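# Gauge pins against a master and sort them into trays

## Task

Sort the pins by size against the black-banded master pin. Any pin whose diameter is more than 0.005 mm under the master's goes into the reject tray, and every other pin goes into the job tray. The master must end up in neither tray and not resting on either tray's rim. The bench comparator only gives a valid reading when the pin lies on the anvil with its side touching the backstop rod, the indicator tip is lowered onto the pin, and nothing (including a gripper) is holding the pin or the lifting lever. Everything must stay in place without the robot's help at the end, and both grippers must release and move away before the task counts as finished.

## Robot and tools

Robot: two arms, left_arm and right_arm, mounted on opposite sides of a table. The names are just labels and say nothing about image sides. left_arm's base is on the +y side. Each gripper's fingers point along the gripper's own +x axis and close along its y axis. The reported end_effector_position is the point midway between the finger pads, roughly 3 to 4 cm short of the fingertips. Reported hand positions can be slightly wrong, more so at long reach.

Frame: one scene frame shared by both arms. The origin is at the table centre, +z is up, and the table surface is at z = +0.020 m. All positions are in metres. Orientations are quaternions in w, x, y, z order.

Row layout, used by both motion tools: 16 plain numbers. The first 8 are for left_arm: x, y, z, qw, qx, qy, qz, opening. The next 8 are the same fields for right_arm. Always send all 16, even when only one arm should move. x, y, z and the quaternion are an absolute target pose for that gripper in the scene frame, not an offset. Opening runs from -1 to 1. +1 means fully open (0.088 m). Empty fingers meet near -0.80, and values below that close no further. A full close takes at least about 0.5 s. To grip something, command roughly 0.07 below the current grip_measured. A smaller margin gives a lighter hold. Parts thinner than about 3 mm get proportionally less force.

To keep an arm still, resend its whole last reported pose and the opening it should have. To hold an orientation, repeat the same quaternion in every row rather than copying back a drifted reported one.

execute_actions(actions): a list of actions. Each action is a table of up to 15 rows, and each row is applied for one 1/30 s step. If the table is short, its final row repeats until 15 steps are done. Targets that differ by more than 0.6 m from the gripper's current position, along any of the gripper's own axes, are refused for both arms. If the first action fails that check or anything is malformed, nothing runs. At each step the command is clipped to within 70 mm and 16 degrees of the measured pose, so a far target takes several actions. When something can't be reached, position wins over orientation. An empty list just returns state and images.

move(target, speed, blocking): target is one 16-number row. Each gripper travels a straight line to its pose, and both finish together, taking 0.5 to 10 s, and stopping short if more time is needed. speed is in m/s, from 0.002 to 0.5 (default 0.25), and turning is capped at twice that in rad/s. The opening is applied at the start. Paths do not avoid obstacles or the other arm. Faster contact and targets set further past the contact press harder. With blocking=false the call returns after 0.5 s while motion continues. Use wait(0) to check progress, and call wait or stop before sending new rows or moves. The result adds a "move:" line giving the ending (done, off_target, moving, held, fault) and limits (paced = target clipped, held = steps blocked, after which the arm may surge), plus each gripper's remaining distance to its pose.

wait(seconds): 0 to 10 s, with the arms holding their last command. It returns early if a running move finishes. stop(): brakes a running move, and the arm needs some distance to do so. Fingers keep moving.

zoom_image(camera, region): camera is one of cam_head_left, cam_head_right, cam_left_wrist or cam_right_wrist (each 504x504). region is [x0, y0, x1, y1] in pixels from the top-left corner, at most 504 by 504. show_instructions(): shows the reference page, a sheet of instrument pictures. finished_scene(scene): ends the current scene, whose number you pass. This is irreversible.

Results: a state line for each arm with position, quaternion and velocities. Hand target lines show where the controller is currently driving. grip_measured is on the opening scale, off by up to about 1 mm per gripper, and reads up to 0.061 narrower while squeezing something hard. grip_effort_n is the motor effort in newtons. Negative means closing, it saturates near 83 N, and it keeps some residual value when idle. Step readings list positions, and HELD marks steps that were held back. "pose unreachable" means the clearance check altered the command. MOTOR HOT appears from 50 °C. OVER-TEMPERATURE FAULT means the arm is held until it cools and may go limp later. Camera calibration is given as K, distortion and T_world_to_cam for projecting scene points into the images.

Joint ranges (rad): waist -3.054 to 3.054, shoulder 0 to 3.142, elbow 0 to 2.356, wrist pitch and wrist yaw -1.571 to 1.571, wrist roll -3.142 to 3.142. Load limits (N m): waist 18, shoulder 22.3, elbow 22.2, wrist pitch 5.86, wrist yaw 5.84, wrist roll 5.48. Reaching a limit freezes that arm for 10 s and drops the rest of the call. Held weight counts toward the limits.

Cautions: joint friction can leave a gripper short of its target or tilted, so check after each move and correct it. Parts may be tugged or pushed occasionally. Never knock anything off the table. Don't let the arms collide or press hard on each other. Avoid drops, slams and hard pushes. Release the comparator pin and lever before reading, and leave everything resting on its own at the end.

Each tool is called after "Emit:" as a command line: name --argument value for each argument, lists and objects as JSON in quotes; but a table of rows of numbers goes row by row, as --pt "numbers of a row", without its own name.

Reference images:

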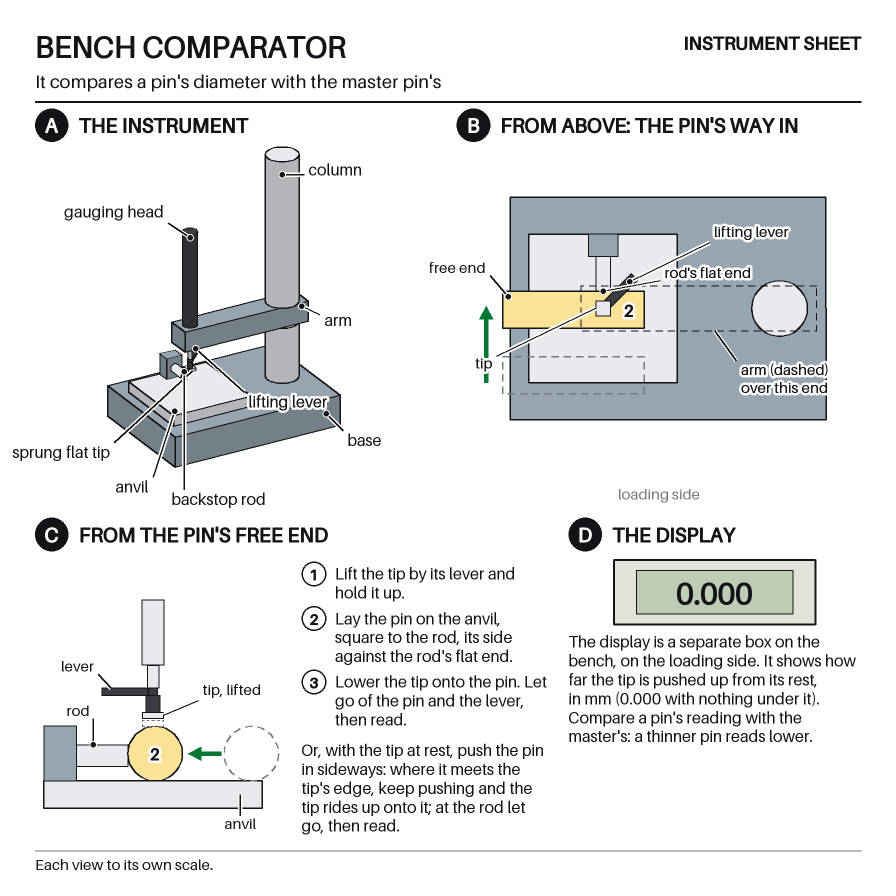

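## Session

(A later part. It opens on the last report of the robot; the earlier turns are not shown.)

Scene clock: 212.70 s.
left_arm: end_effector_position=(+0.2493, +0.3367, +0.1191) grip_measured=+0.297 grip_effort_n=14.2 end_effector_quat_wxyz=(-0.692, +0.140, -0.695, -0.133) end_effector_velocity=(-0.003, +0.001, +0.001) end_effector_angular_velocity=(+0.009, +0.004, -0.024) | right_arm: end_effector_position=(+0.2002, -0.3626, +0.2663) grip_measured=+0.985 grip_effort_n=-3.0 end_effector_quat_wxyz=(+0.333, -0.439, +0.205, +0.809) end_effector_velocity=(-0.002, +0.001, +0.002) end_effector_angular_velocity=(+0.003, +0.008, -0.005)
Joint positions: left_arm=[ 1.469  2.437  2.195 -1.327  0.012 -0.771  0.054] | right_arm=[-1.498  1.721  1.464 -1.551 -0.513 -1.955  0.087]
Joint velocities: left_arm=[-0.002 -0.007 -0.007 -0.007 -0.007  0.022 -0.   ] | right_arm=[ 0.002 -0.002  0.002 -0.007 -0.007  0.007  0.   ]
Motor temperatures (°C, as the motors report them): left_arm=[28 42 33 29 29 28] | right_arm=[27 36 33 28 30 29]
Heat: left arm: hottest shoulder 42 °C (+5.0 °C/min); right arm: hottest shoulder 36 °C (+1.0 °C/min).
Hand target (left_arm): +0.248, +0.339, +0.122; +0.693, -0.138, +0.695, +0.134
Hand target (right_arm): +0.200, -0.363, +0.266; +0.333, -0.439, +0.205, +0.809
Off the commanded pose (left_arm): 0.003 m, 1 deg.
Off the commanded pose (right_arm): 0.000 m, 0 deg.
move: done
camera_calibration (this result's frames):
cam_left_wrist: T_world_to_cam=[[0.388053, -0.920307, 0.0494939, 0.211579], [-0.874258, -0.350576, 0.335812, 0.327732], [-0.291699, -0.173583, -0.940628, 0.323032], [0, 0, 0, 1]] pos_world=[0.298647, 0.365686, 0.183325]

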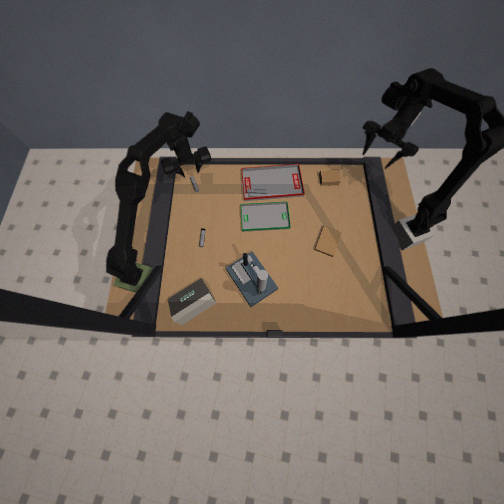

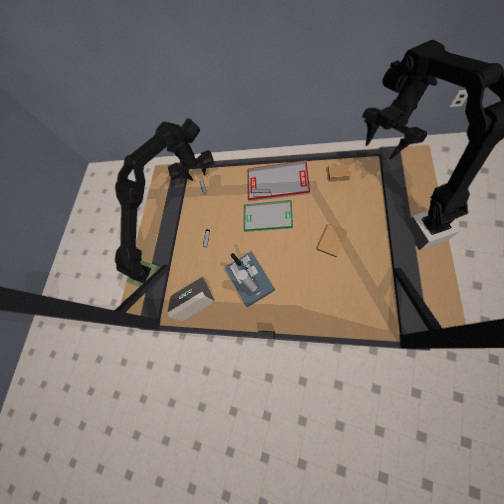

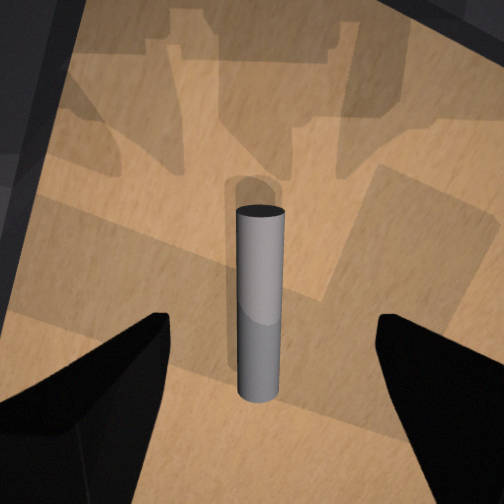

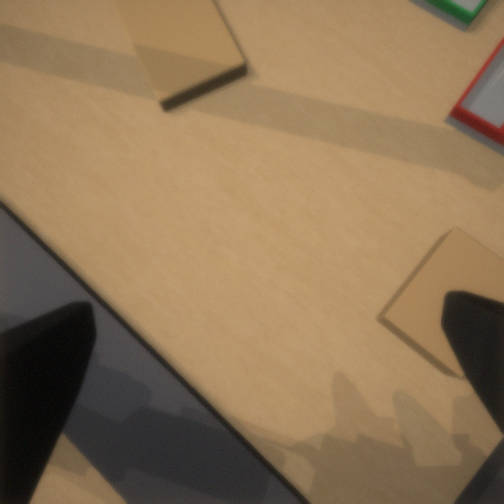

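Emit:
move --target '[0.245,0.343,0.05,0.694,-0.135,0.694,0.135,0.3,0.2002,-0.3626,0.2663,0.333,-0.439,0.205,0.809,1]' --speed 0.08

Emit:
move --target '[0.245,0.343,0.05,0.694,-0.135,0.694,0.135,-0.6,0.2002,-0.3626,0.2663,0.333,-0.439,0.205,0.809,1]'

Emit:
move --target '[0.245,0.343,0.15,0.694,-0.135,0.694,0.135,-0.6,0.2002,-0.3626,0.2663,0.333,-0.439,0.205,0.809,1]' --speed 0.1

Scene clock: 229.43 s.
left_arm: end_effector_position=(+0.2486, +0.3386, +0.0621) grip_measured=+0.297 grip_effort_n=13.7 end_effector_quat_wxyz=(-0.701, +0.141, -0.687, -0.128) end_effector_velocity=(-0.005, +0.004, -0.003) end_effector_angular_velocity=(+0.028, +0.012, +0.005) | right_arm: end_effector_position=(+0.2002, -0.3626, +0.2663) grip_measured=+0.985 grip_effort_n=-3.0 end_effector_quat_wxyz=(+0.333, -0.439, +0.205, +0.809) end_effector_velocity=(-0.001, -0.002, +0.002) end_effector_angular_velocity=(+0.008, +0.003, -0.003)
Joint positions: left_arm=[ 1.47   2.436  1.966 -1.074  0.005 -0.764  0.054] | right_arm=[-1.498  1.721  1.464 -1.551 -0.513 -1.955  0.087]
Joint velocities: left_arm=[-0.002 -0.002 -0.017 -0.007 -0.022 -0.007 -0.   ] | right_arm=[-0.007 -0.007 -0.002 -0.007 -0.007 -0.007  0.   ]
Motor temperatures (°C, as the motors report them): left_arm=[28 46 32 29 29 28] | right_arm=[27 36 33 28 30 29]
Heat: left arm: hottest shoulder 46 °C (+6.1 °C/min); right arm: hottest shoulder 36 °C (+1.0 °C/min).
Hand target (left_arm): +0.244, +0.343, +0.050; +0.694, -0.135, +0.694, +0.135
Hand target (right_arm): +0.200, -0.363, +0.266; +0.333, -0.439, +0.205, +0.809
Off the commanded pose (left_arm): 0.013 m, 2 deg.
Off the commanded pose (right_arm): 0.000 m, 0 deg.
move: off_target (left_arm)
camera_calibration (this result's frames):
cam_left_wrist: T_world_to_cam=[[0.381093, -0.922477, 0.0616739, 0.218058], [-0.884725, -0.344505, 0.313972, 0.348861], [-0.268385, -0.174217, -0.947427, 0.264309], [0, 0, 0, 1]] pos_world=[0.296482, 0.367385, 0.127432]

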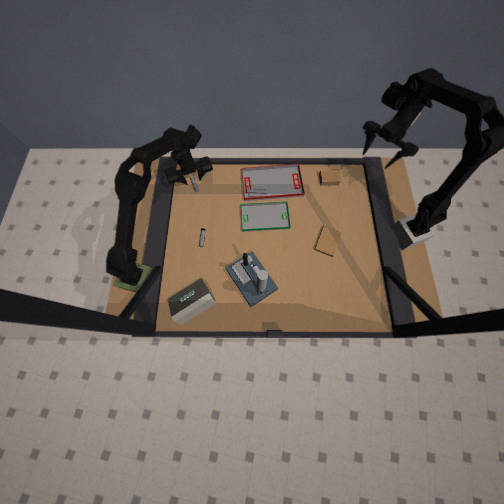

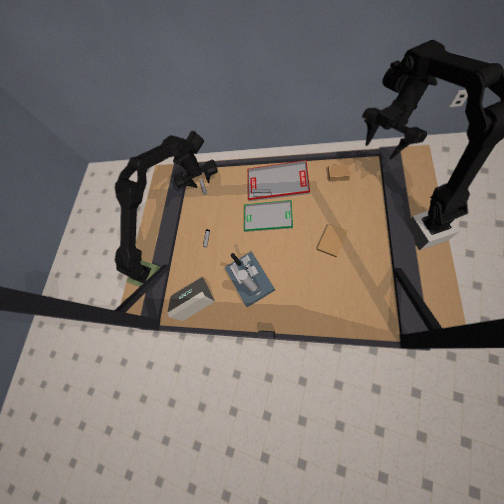

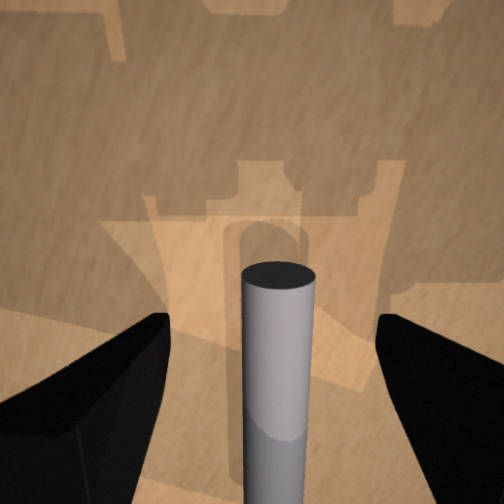

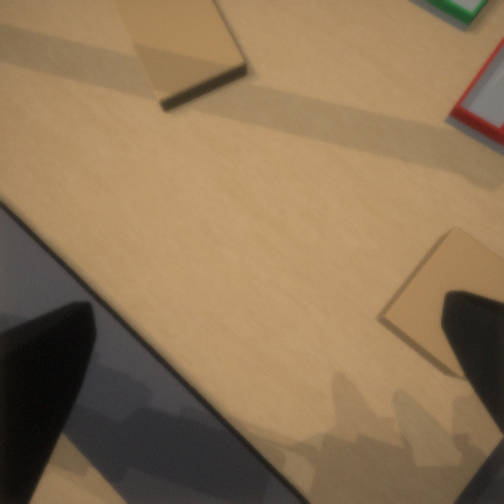

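Scene clock: 230.13 s.
left_arm: end_effector_position=(+0.2494, +0.3424, +0.0625) grip_measured=-0.516 grip_effort_n=-83.5 end_effector_quat_wxyz=(-0.702, +0.140, -0.686, -0.133) end_effector_velocity=(-0.001, +0.003, +0.000) end_effector_angular_velocity=(+0.023, -0.001, -0.009) | right_arm: end_effector_position=(+0.2002, -0.3626, +0.2663) grip_measured=+0.985 grip_effort_n=-3.0 end_effector_quat_wxyz=(+0.333, -0.439, +0.205, +0.809) end_effector_velocity=(-0.004, -0.003, +0.001) end_effector_angular_velocity=(-0.013, +0.014, +0.005)
Joint positions: left_arm=[ 1.476  2.435  1.965 -1.076 -0.003 -0.764  0.014] | right_arm=[-1.498  1.721  1.464 -1.551 -0.513 -1.955  0.087]
Joint velocities: left_arm=[-0.002 -0.002 -0.002 -0.007 -0.022  0.007 -0.   ] | right_arm=[-0.002 -0.002 -0.002 -0.022  0.007 -0.007 -0.   ]
Motor temperatures (°C, as the motors report them): left_arm=[28 46 32 29 29 28] | right_arm=[27 36 33 28 30 29]
Heat: left arm: hottest shoulder 46 °C (+6.0 °C/min); right arm: hottest shoulder 36 °C (+1.0 °C/min).
Hand target (left_arm): +0.245, +0.343, +0.050; +0.694, -0.135, +0.694, +0.135
Hand target (right_arm): +0.200, -0.363, +0.266; +0.333, -0.439, +0.205, +0.809
Off the commanded pose (left_arm): 0.013 m, 1 deg.
Off the commanded pose (right_arm): 0.000 m, 0 deg.
move: off_target (left_arm)
camera_calibration (this result's frames):
cam_left_wrist: T_world_to_cam=[[0.386489, -0.920675, 0.0546236, 0.219764], [-0.88303, -0.352289, 0.310082, 0.353299], [-0.266241, -0.168078, -0.949139, 0.263046], [0, 0, 0, 1]] pos_world=[0.297071, 0.371007, 0.128111]

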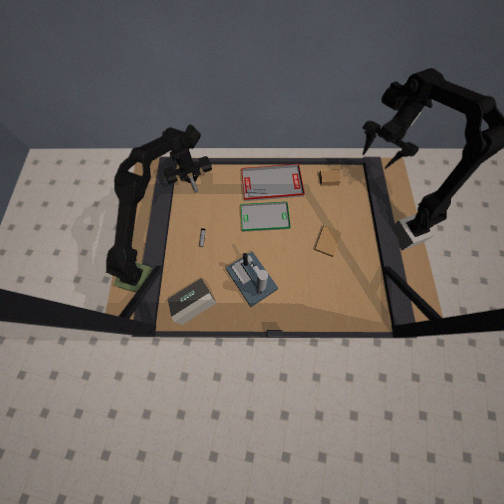

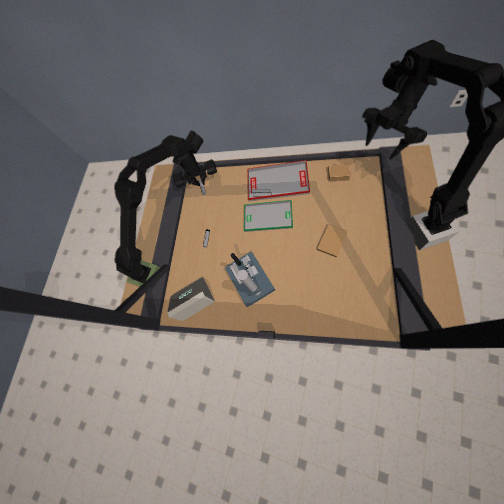

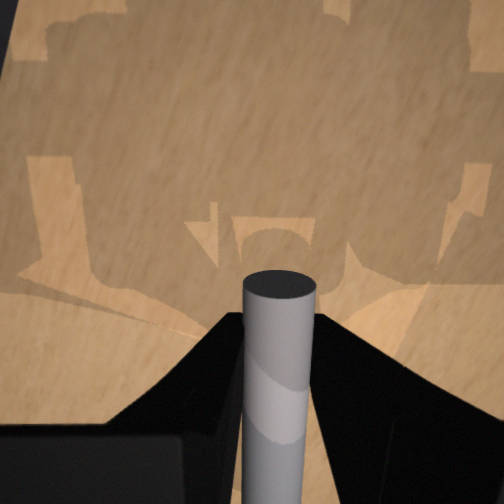

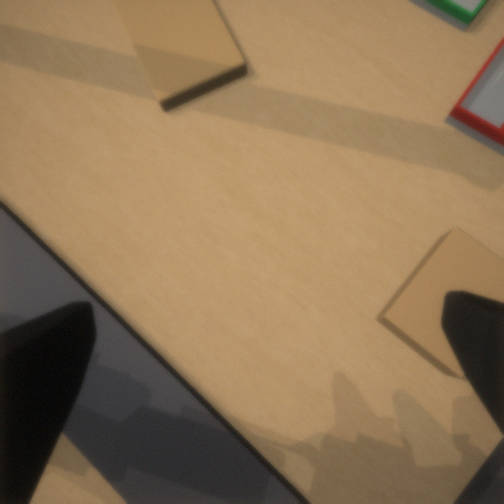

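Scene clock: 231.60 s.
left_arm: end_effector_position=(+0.2441, +0.3445, +0.1462) grip_measured=-0.516 grip_effort_n=-83.5 end_effector_quat_wxyz=(-0.691, +0.133, -0.696, -0.139) end_effector_velocity=(+0.004, +0.001, +0.003) end_effector_angular_velocity=(+0.001, -0.019, +0.010) | right_arm: end_effector_position=(+0.2002, -0.3626, +0.2663) grip_measured=+0.985 grip_effort_n=-3.0 end_effector_quat_wxyz=(+0.333, -0.439, +0.205, +0.809) end_effector_velocity=(-0.005, +0.000, +0.004) end_effector_angular_velocity=(+0.004, +0.032, -0.026)
Joint positions: left_arm=[ 1.476  2.415  2.263 -1.43  -0.003 -0.764  0.014] | right_arm=[-1.498  1.721  1.464 -1.551 -0.513 -1.955  0.087]
Joint velocities: left_arm=[ 0.002 -0.002  0.007  0.007 -0.007 -0.007 -0.   ] | right_arm=[-0.002 -0.007 -0.002 -0.022 -0.022  0.022 -0.   ]
Motor temperatures (°C, as the motors report them): left_arm=[28 46 32 29 29 28] | right_arm=[27 36 33 28 30 29]
Heat: left arm: hottest shoulder 46 °C (+6.1 °C/min); right arm: hottest shoulder 36 °C (+1.0 °C/min).
Hand target (left_arm): +0.246, +0.343, +0.150; +0.694, -0.135, +0.694, +0.135
Hand target (right_arm): +0.200, -0.363, +0.266; +0.333, -0.439, +0.205, +0.809
Off the commanded pose (left_arm): 0.004 m, 1 deg.
Off the commanded pose (right_arm): 0.000 m, 0 deg.
move: done
camera_calibration (this result's frames):
cam_left_wrist: T_world_to_cam=[[0.387894, -0.921229, 0.0295791, 0.222675], [-0.872276, -0.356535, 0.33469, 0.318616], [-0.29778, -0.155625, -0.941864, 0.343847], [0, 0, 0, 1]] pos_world=[0.293938, 0.372244, 0.210633]

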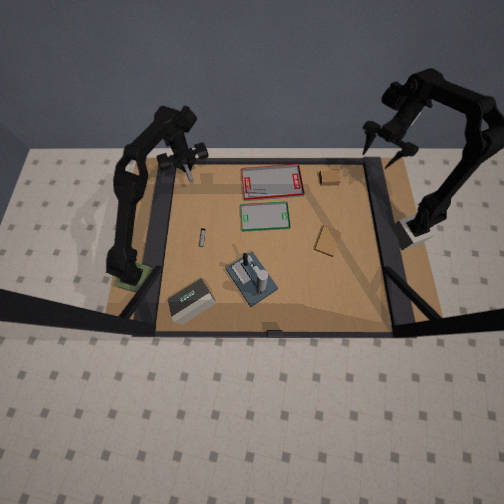

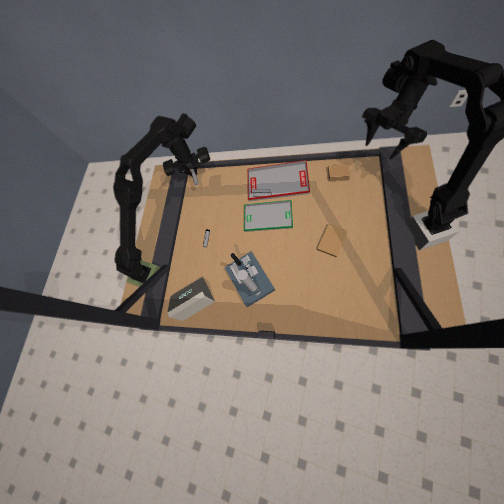

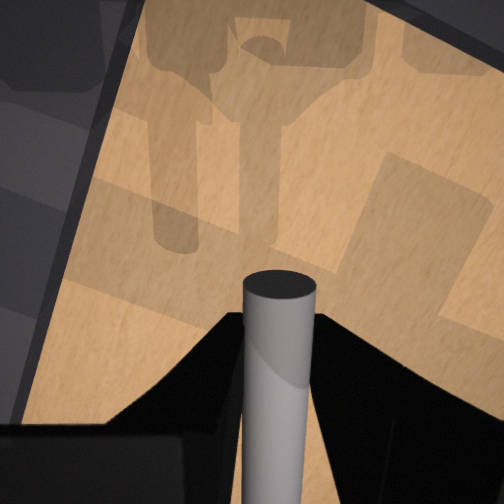

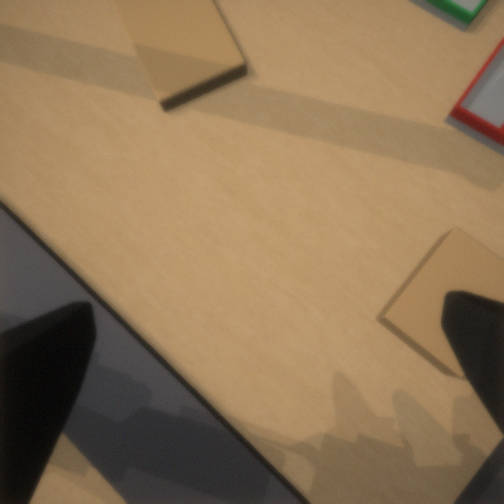

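Emit:
move --target '[-0.141,0.147,0.14,0.678,-0.201,0.678,0.201,-0.6,0.2002,-0.3626,0.2663,0.333,-0.439,0.205,0.809,1]' --speed 0.2

Emit:
move --target '[-0.141,0.147,0.096,0.678,-0.201,0.678,0.201,-0.6,0.2002,-0.3626,0.2663,0.333,-0.439,0.205,0.809,1]' --speed 0.05

Emit:
move --target '[-0.120,0.115,0.093,0.678,-0.201,0.678,0.201,-0.6,0.2002,-0.3626,0.2663,0.333,-0.439,0.205,0.809,1]' --speed 0.02

Scene clock: 237.33 s.
left_arm: end_effector_position=(-0.1374, +0.1494, +0.1403) grip_measured=-0.516 grip_effort_n=-83.5 end_effector_quat_wxyz=(-0.680, +0.197, -0.675, -0.206) end_effector_velocity=(-0.003, -0.004, -0.001) end_effector_angular_velocity=(-0.008, +0.006, +0.015) | right_arm: end_effector_position=(+0.2002, -0.3626, +0.2663) grip_measured=+0.985 grip_effort_n=-3.0 end_effector_quat_wxyz=(+0.333, -0.439, +0.205, +0.809) end_effector_velocity=(+0.001, +0.000, +0.000) end_effector_angular_velocity=(+0.002, -0.017, +0.010)
Joint positions: left_arm=[ 0.421  1.981  1.541 -1.144 -0.005 -2.008  0.014] | right_arm=[-1.498  1.721  1.464 -1.551 -0.513 -1.955  0.087]
Joint velocities: left_arm=[-0.007  0.007  0.007  0.007  0.007 -0.022 -0.   ] | right_arm=[ 0.002 -0.002  0.002  0.007  0.007 -0.007 -0.   ]
Motor temperatures (°C, as the motors report them): left_arm=[28 46 33 29 29 28] | right_arm=[27 36 33 28 31 29]
Heat: left arm: hottest shoulder 46 °C (+6.1 °C/min); right arm: hottest shoulder 36 °C (+1.0 °C/min).
Hand target (left_arm): -0.138, +0.146, +0.140; +0.682, -0.197, +0.674, +0.205
Hand target (right_arm): +0.200, -0.363, +0.266; +0.333, -0.439, +0.205, +0.809
Off the commanded pose (left_arm): 0.004 m, 1 deg.
Off the commanded pose (right_arm): 0.000 m, 0 deg.
move: done
camera_calibration (this result's frames):
cam_left_wrist: T_world_to_cam=[[0.553448, -0.832354, 0.0297047, 0.200512], [-0.794254, -0.516707, 0.319648, -0.0450228], [-0.250712, -0.200502, -0.947071, 0.208148], [0, 0, 0, 1]] pos_world=[-0.0945473, 0.185367, 0.205566]

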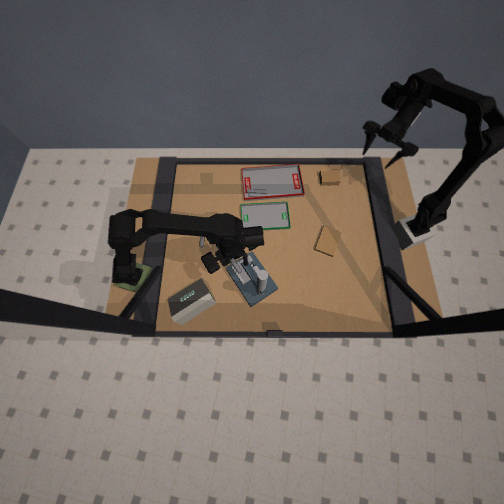

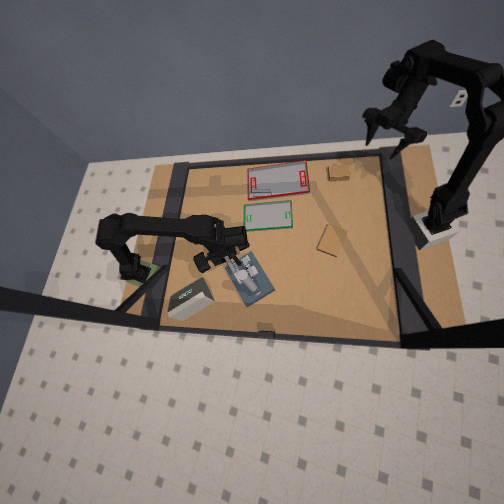

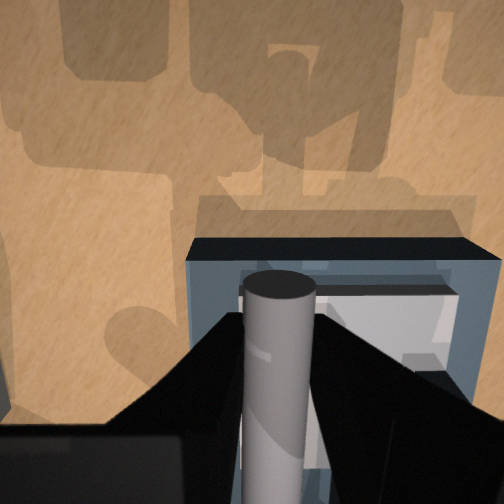

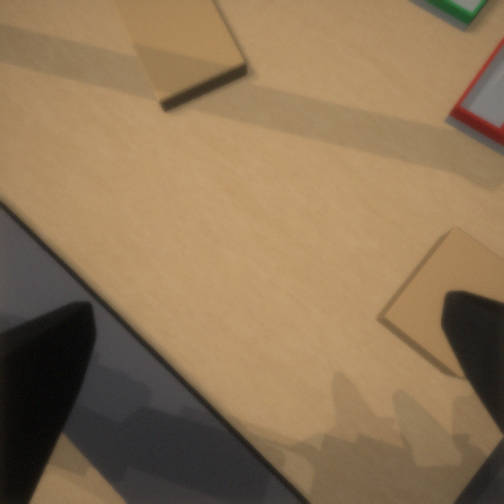

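Scene clock: 238.60 s.
left_arm: end_effector_position=(-0.1384, +0.1446, +0.1018) grip_measured=-0.516 grip_effort_n=-83.5 end_effector_quat_wxyz=(-0.679, +0.207, -0.677, -0.195) end_effector_velocity=(-0.002, -0.003, -0.001) end_effector_angular_velocity=(-0.018, +0.005, +0.005) | right_arm: end_effector_position=(+0.2002, -0.3626, +0.2663) grip_measured=+0.985 grip_effort_n=-3.0 end_effector_quat_wxyz=(+0.333, -0.439, +0.205, +0.809) end_effector_velocity=(-0.005, -0.001, +0.002) end_effector_angular_velocity=(-0.001, +0.041, -0.031)
Joint positions: left_arm=[ 0.416  2.014  1.43  -0.971 -0.006 -2.013  0.014] | right_arm=[-1.498  1.721  1.464 -1.551 -0.513 -1.955  0.087]
Joint velocities: left_arm=[-0.002 -0.002 -0.007  0.022  0.007 -0.007 -0.   ] | right_arm=[-0.007 -0.002 -0.007 -0.022 -0.022  0.022  0.   ]
Motor temperatures (°C, as the motors report them): left_arm=[28 46 33 29 29 28] | right_arm=[27 36 33 28 31 29]
Heat: left arm: hottest shoulder 46 °C (+6.1 °C/min); right arm: hottest shoulder 36 °C (+1.0 °C/min).
Hand target (left_arm): -0.141, +0.147, +0.096; +0.678, -0.201, +0.678, +0.201
Hand target (right_arm): +0.200, -0.363, +0.266; +0.333, -0.439, +0.205, +0.809
Off the commanded pose (left_arm): 0.007 m, 1 deg.
Off the commanded pose (right_arm): 0.000 m, 0 deg.
move: done
camera_calibration (this result's frames):
cam_left_wrist: T_world_to_cam=[[0.553577, -0.830892, 0.0563174, 0.19537], [-0.795488, -0.507551, 0.331044, -0.0386206], [-0.246478, -0.228058, -0.941933, 0.174546], [0, 0, 0, 1]] pos_world=[-0.095853, 0.182536, 0.166193]

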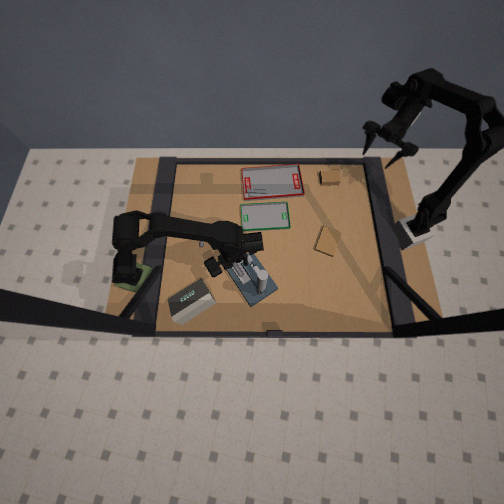

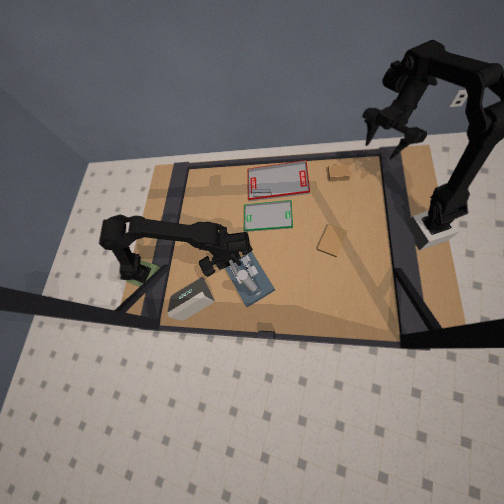

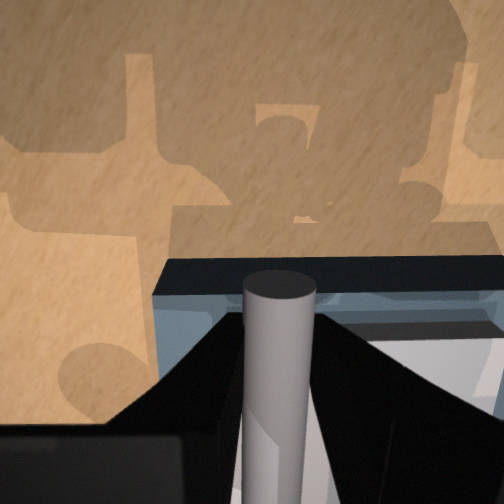

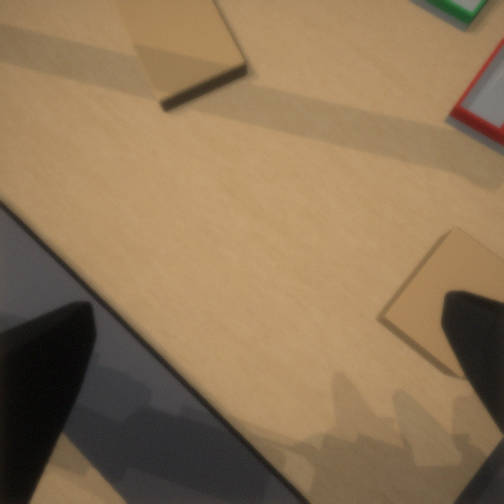

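Scene clock: 240.63 s.
left_arm: end_effector_position=(-0.1245, +0.1200, +0.1006) grip_measured=-0.516 grip_effort_n=-83.5 end_effector_quat_wxyz=(-0.679, +0.199, -0.679, -0.198) end_effector_velocity=(-0.002, +0.001, +0.000) end_effector_angular_velocity=(+0.016, +0.010, +0.005) | right_arm: end_effector_position=(+0.2002, -0.3626, +0.2663) grip_measured=+0.985 grip_effort_n=-3.5 end_effector_quat_wxyz=(+0.333, -0.439, +0.205, +0.809) end_effector_velocity=(+0.001, +0.001, +0.000) end_effector_angular_velocity=(+0.007, -0.001, -0.010)
Joint positions: left_arm=[ 0.444  2.124  1.593 -1.038  0.    -1.976  0.014] | right_arm=[-1.498  1.721  1.464 -1.551 -0.513 -1.955  0.087]
Joint velocities: left_arm=[-0.002  0.007  0.012 -0.022  0.007 -0.007 -0.   ] | right_arm=[-0.002 -0.002 -0.002  0.007 -0.007  0.007 -0.   ]
Motor temperatures (°C, as the motors report them): left_arm=[28 46 33 29 29 28] | right_arm=[27 36 33 28 31 29]
Heat: left arm: hottest shoulder 46 °C (+6.1 °C/min); right arm: hottest shoulder 36 °C (+0.0 °C/min).
Hand target (left_arm): -0.120, +0.115, +0.093; +0.678, -0.201, +0.678, +0.201
Hand target (right_arm): +0.200, -0.363, +0.266; +0.333, -0.439, +0.205, +0.809
Off the commanded pose (left_arm): 0.010 m, 0 deg.
Off the commanded pose (right_arm): 0.000 m, 0 deg.
move: off_target (left_arm)
camera_calibration (this result's frames):
cam_left_wrist: T_world_to_cam=[[0.546269, -0.836631, 0.0404726, 0.168614], [-0.797646, -0.504851, 0.329981, -0.0401721], [-0.255639, -0.212541, -0.94312, 0.168303], [0, 0, 0, 1]] pos_world=[-0.0811269, 0.156558, 0.165161]

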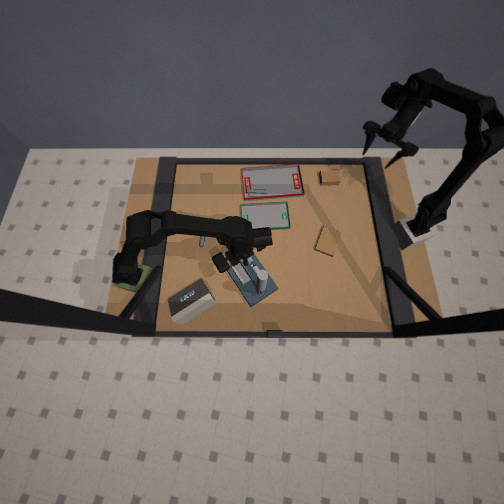

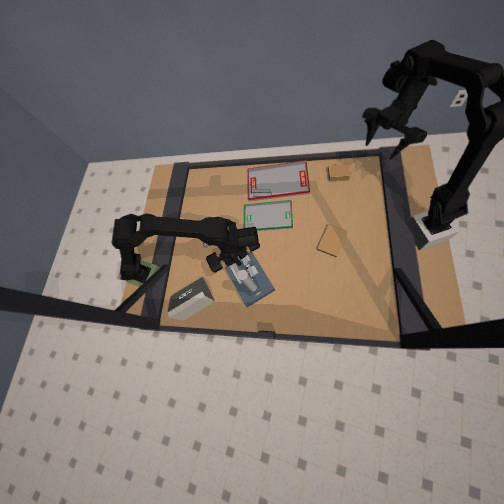

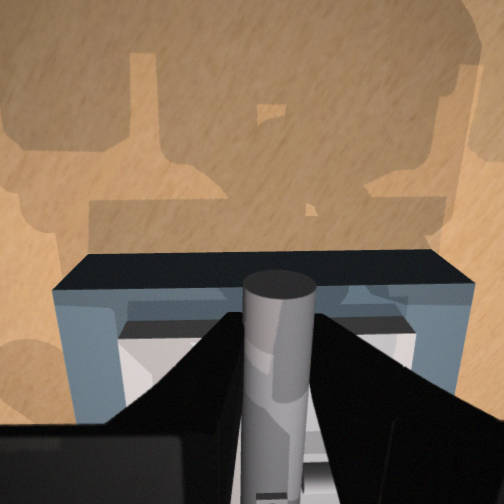

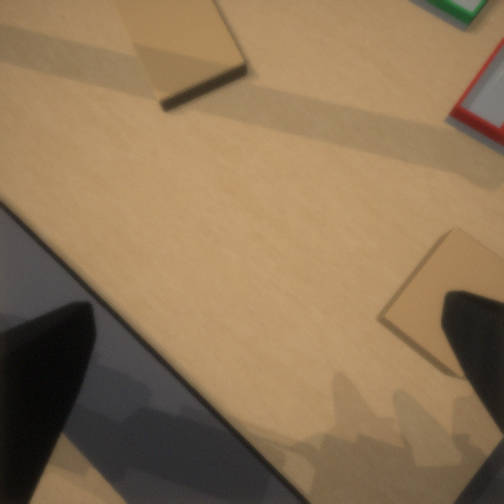

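Emit:
move --target '[-0.1246,0.1197,0.1006,0.678,-0.201,0.678,0.201,-0.2,0.2002,-0.3626,0.2663,0.333,-0.439,0.205,0.809,1]'

Emit:
move --target '[-0.1255,0.1215,0.15,0.678,-0.201,0.678,0.201,-0.2,0.2002,-0.3626,0.2663,0.333,-0.439,0.205,0.809,1]' --speed 0.08

Emit:
zoom_image --camera "cam_head_left" --region '[160,270,220,330]'

Scene clock: 243.93 s.
left_arm: end_effector_position=(-0.1247, +0.1200, +0.1006) grip_measured=-0.205 grip_effort_n=15.6 end_effector_quat_wxyz=(-0.678, +0.200, -0.678, -0.200) end_effector_velocity=(-0.002, -0.002, +0.002) end_effector_angular_velocity=(-0.013, +0.005, +0.020) | right_arm: end_effector_position=(+0.2002, -0.3626, +0.2663) grip_measured=+0.985 grip_effort_n=-3.5 end_effector_quat_wxyz=(+0.333, -0.439, +0.205, +0.809) end_effector_velocity=(+0.001, +0.001, +0.001) end_effector_angular_velocity=(+0.014, -0.011, +0.002)
Joint positions: left_arm=[ 0.444  2.125  1.595 -1.041  0.    -1.981  0.029] | right_arm=[-1.498  1.721  1.464 -1.551 -0.513 -1.955  0.087]
Joint velocities: left_arm=[-0.002 -0.007 -0.002  0.007  0.007 -0.022  0.001] | right_arm=[-0.002 -0.007 -0.002  0.007 -0.007 -0.007 -0.   ]
Motor temperatures (°C, as the motors report them): left_arm=[28 45 33 29 29 28] | right_arm=[27 36 33 28 31 29]
Heat: left arm: hottest shoulder 45 °C (+5.0 °C/min); right arm: hottest shoulder 36 °C (+0.0 °C/min).
Hand target (left_arm): -0.125, +0.120, +0.101; +0.678, -0.201, +0.678, +0.201
Hand target (right_arm): +0.200, -0.363, +0.266; +0.333, -0.439, +0.205, +0.809
Off the commanded pose (left_arm): 0.000 m, 0 deg.
Off the commanded pose (right_arm): 0.000 m, 0 deg.
move: done
camera_calibration (this result's frames):
cam_left_wrist: T_world_to_cam=[[0.550439, -0.833984, 0.0385746, 0.169186], [-0.794904, -0.5094, 0.329604, -0.0393989], [-0.255234, -0.21209, -0.943331, 0.168301], [0, 0, 0, 1]] pos_world=[-0.0814886, 0.156724, 0.165224]

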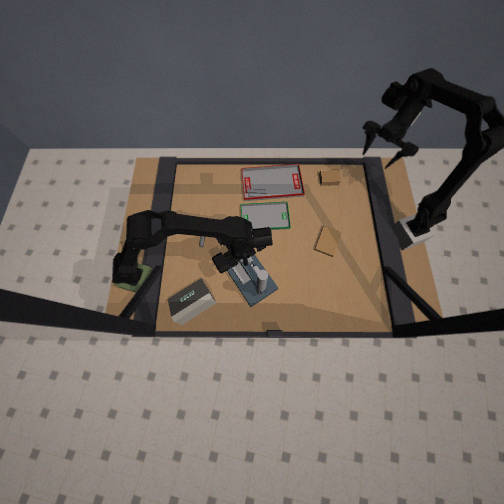

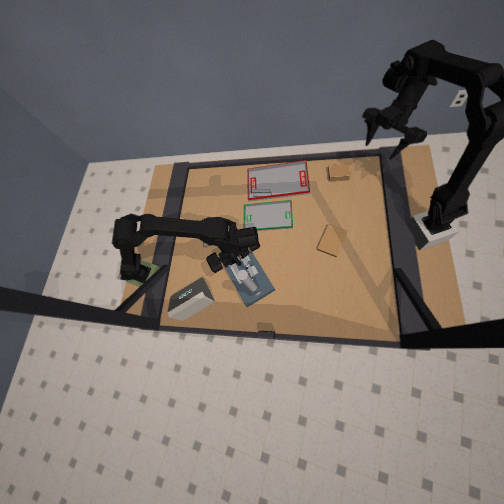

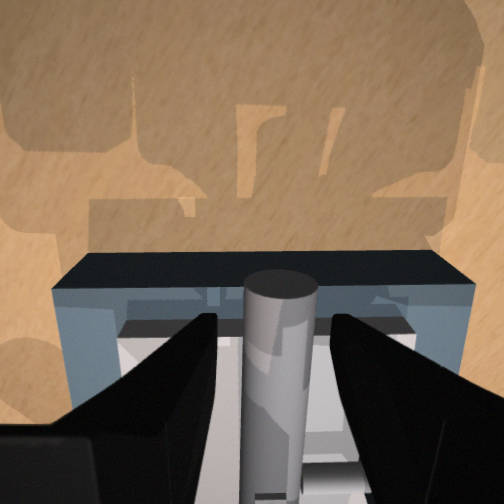

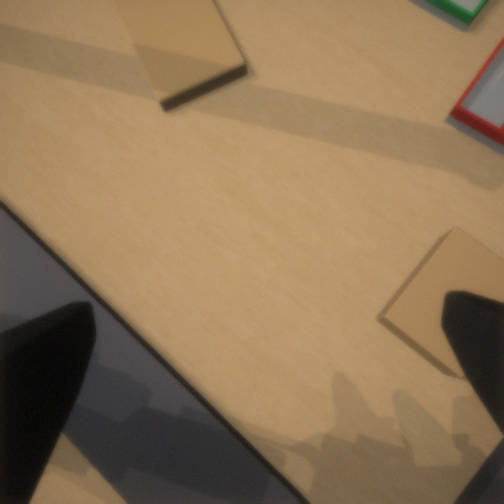

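Scene clock: 244.97 s.
left_arm: end_effector_position=(-0.1253, +0.1235, +0.1442) grip_measured=-0.203 grip_effort_n=14.2 end_effector_quat_wxyz=(-0.679, +0.195, -0.677, -0.206) end_effector_velocity=(-0.000, +0.004, +0.003) end_effector_angular_velocity=(+0.023, -0.004, -0.010) | right_arm: end_effector_position=(+0.2002, -0.3626, +0.2663) grip_measured=+0.985 grip_effort_n=-3.5 end_effector_quat_wxyz=(+0.333, -0.439, +0.205, +0.809) end_effector_velocity=(-0.005, -0.002, +0.003) end_effector_angular_velocity=(+0.008, +0.011, +0.014)
Joint positions: left_arm=[ 0.444  2.087  1.713 -1.212  0.    -1.983  0.029] | right_arm=[-1.498  1.721  1.464 -1.551 -0.513 -1.955  0.087]
Joint velocities: left_arm=[-0.002  0.002  0.017 -0.037 -0.007  0.007  0.   ] | right_arm=[-0.002 -0.007 -0.002 -0.022 -0.007 -0.022  0.   ]
Motor temperatures (°C, as the motors report them): left_arm=[28 45 33 29 29 28] | right_arm=[27 36 33 28 31 29]
Heat: left arm: hottest shoulder 45 °C (+5.0 °C/min); right arm: hottest shoulder 36 °C (+0.0 °C/min).
Hand target (left_arm): -0.125, +0.121, +0.150; +0.678, -0.201, +0.678, +0.201
Hand target (right_arm): +0.200, -0.363, +0.266; +0.333, -0.439, +0.205, +0.809
Off the commanded pose (left_arm): 0.006 m, 1 deg.
Off the commanded pose (right_arm): 0.000 m, 0 deg.
move: done
camera_calibration (this result's frames):
cam_left_wrist: T_world_to_cam=[[0.552421, -0.833179, 0.0253612, 0.172786], [-0.792968, -0.515894, 0.32412, -0.0506108], [-0.256967, -0.199162, -0.945676, 0.208545], [0, 0, 0, 1]] pos_world=[-0.081994, 0.159386, 0.209238]

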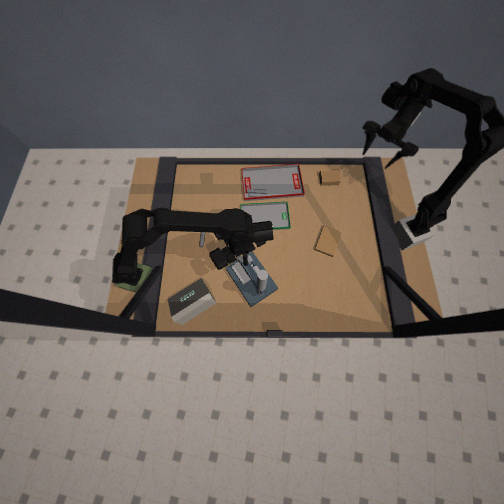

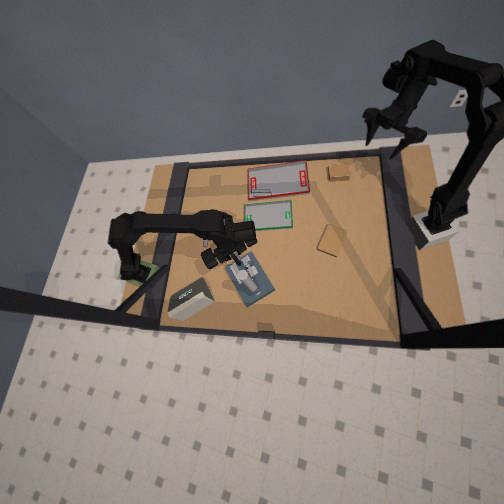

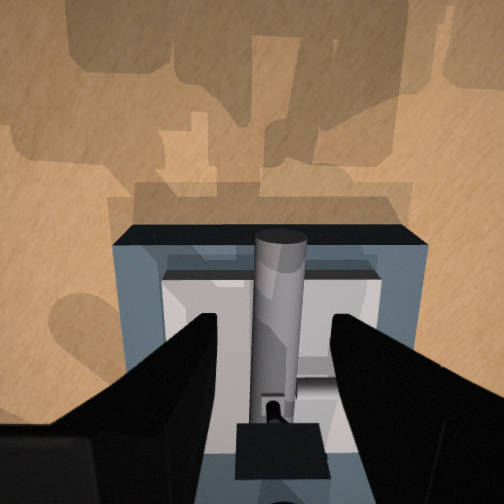

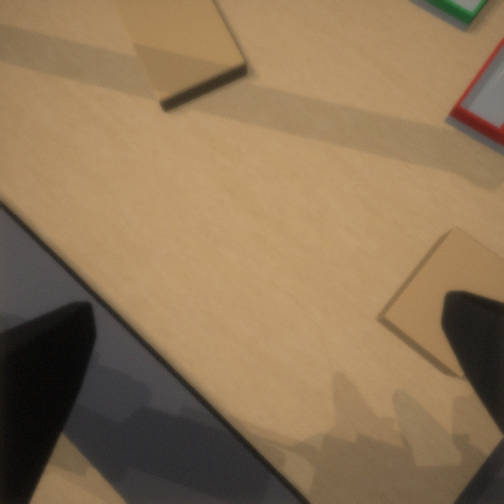

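Region (160, 270, 220, 330) of cam_head_left's 504x504 image, scaled by 8.400, with more detail than that image has.

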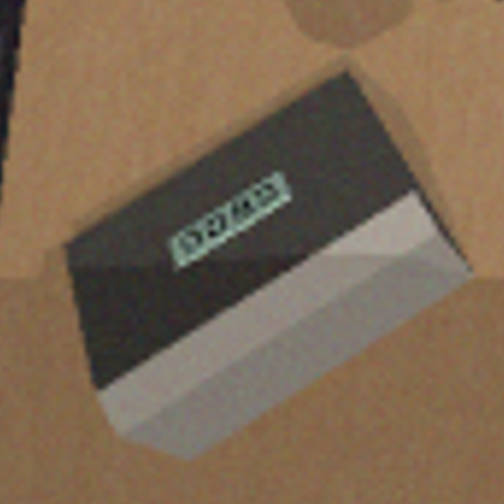

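Emit:
move --target '[-0.27,0.30,0.17,0.678,-0.201,0.678,0.201,-0.2,0.2002,-0.3626,0.2663,0.333,-0.439,0.205,0.809,1]'

Scene clock: 249.00 s.
left_arm: end_effector_position=(-0.2710, +0.2953, +0.1721) grip_measured=-0.203 grip_effort_n=14.2 end_effector_quat_wxyz=(-0.678, +0.202, -0.678, -0.200) end_effector_velocity=(-0.002, -0.000, +0.002) end_effector_angular_velocity=(-0.019, -0.001, -0.005) | right_arm: end_effector_position=(+0.2002, -0.3626, +0.2663) grip_measured=+0.985 grip_effort_n=-3.0 end_effector_quat_wxyz=(+0.333, -0.439, +0.205, +0.809) end_effector_velocity=(-0.004, -0.002, +0.002) end_effector_angular_velocity=(+0.000, +0.020, +0.002)
Joint positions: left_arm=[-0.075  1.436  1.045 -1.177 -0.002 -2.504  0.029] | right_arm=[-1.498  1.721  1.464 -1.551 -0.513 -1.955  0.087]
Joint velocities: left_arm=[-0.012 -0.012 -0.002  0.007 -0.007 -0.007 -0.   ] | right_arm=[-0.002 -0.002 -0.002 -0.022 -0.007 -0.007 -0.   ]
Motor temperatures (°C, as the motors report them): left_arm=[28 45 33 29 29 28] | right_arm=[27 36 33 28 31 29]
Heat: left arm: hottest shoulder 45 °C (+6.0 °C/min); right arm: hottest shoulder 36 °C (+0.0 °C/min).
Hand target (left_arm): -0.270, +0.299, +0.171; +0.681, -0.201, +0.675, +0.201
Hand target (right_arm): +0.200, -0.363, +0.266; +0.333, -0.439, +0.205, +0.809
Off the commanded pose (left_arm): 0.005 m, 0 deg.
Off the commanded pose (right_arm): 0.000 m, 0 deg.
move: done
camera_calibration (this result's frames):
cam_left_wrist: T_world_to_cam=[[0.553547, -0.831715, 0.0428534, 0.392595], [-0.793536, -0.511122, 0.330236, -0.0891532], [-0.252759, -0.216807, -0.942925, 0.237603], [0, 0, 0, 1]] pos_world=[-0.22801, 0.332473, 0.23666]

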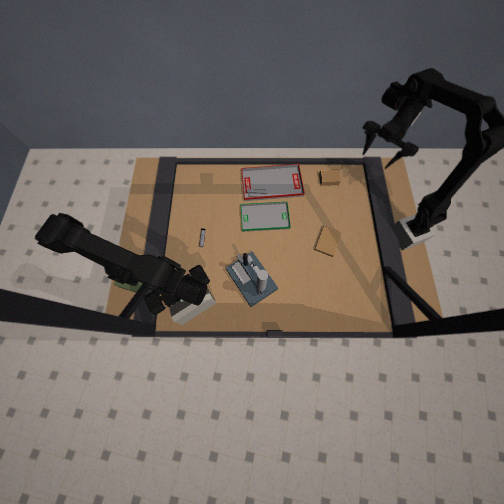

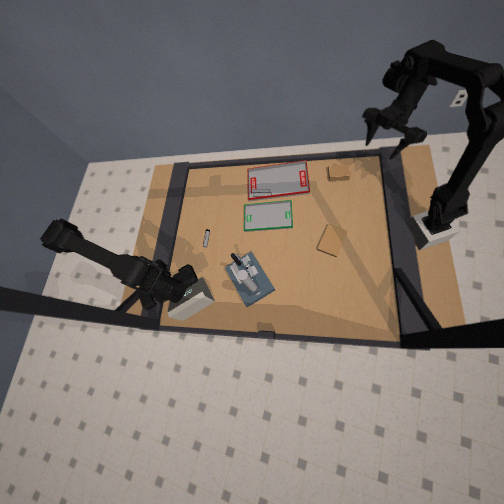

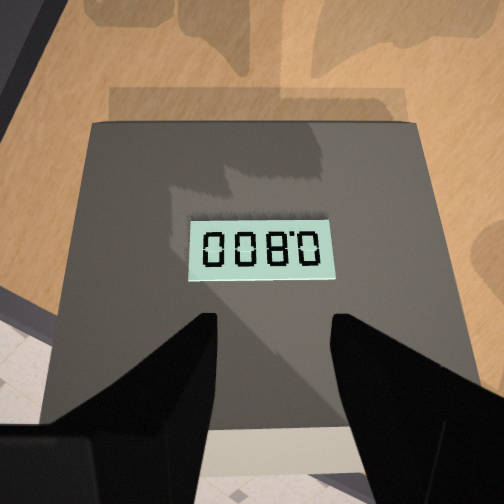

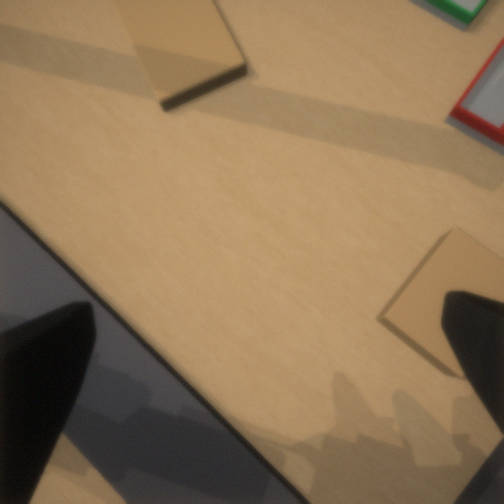

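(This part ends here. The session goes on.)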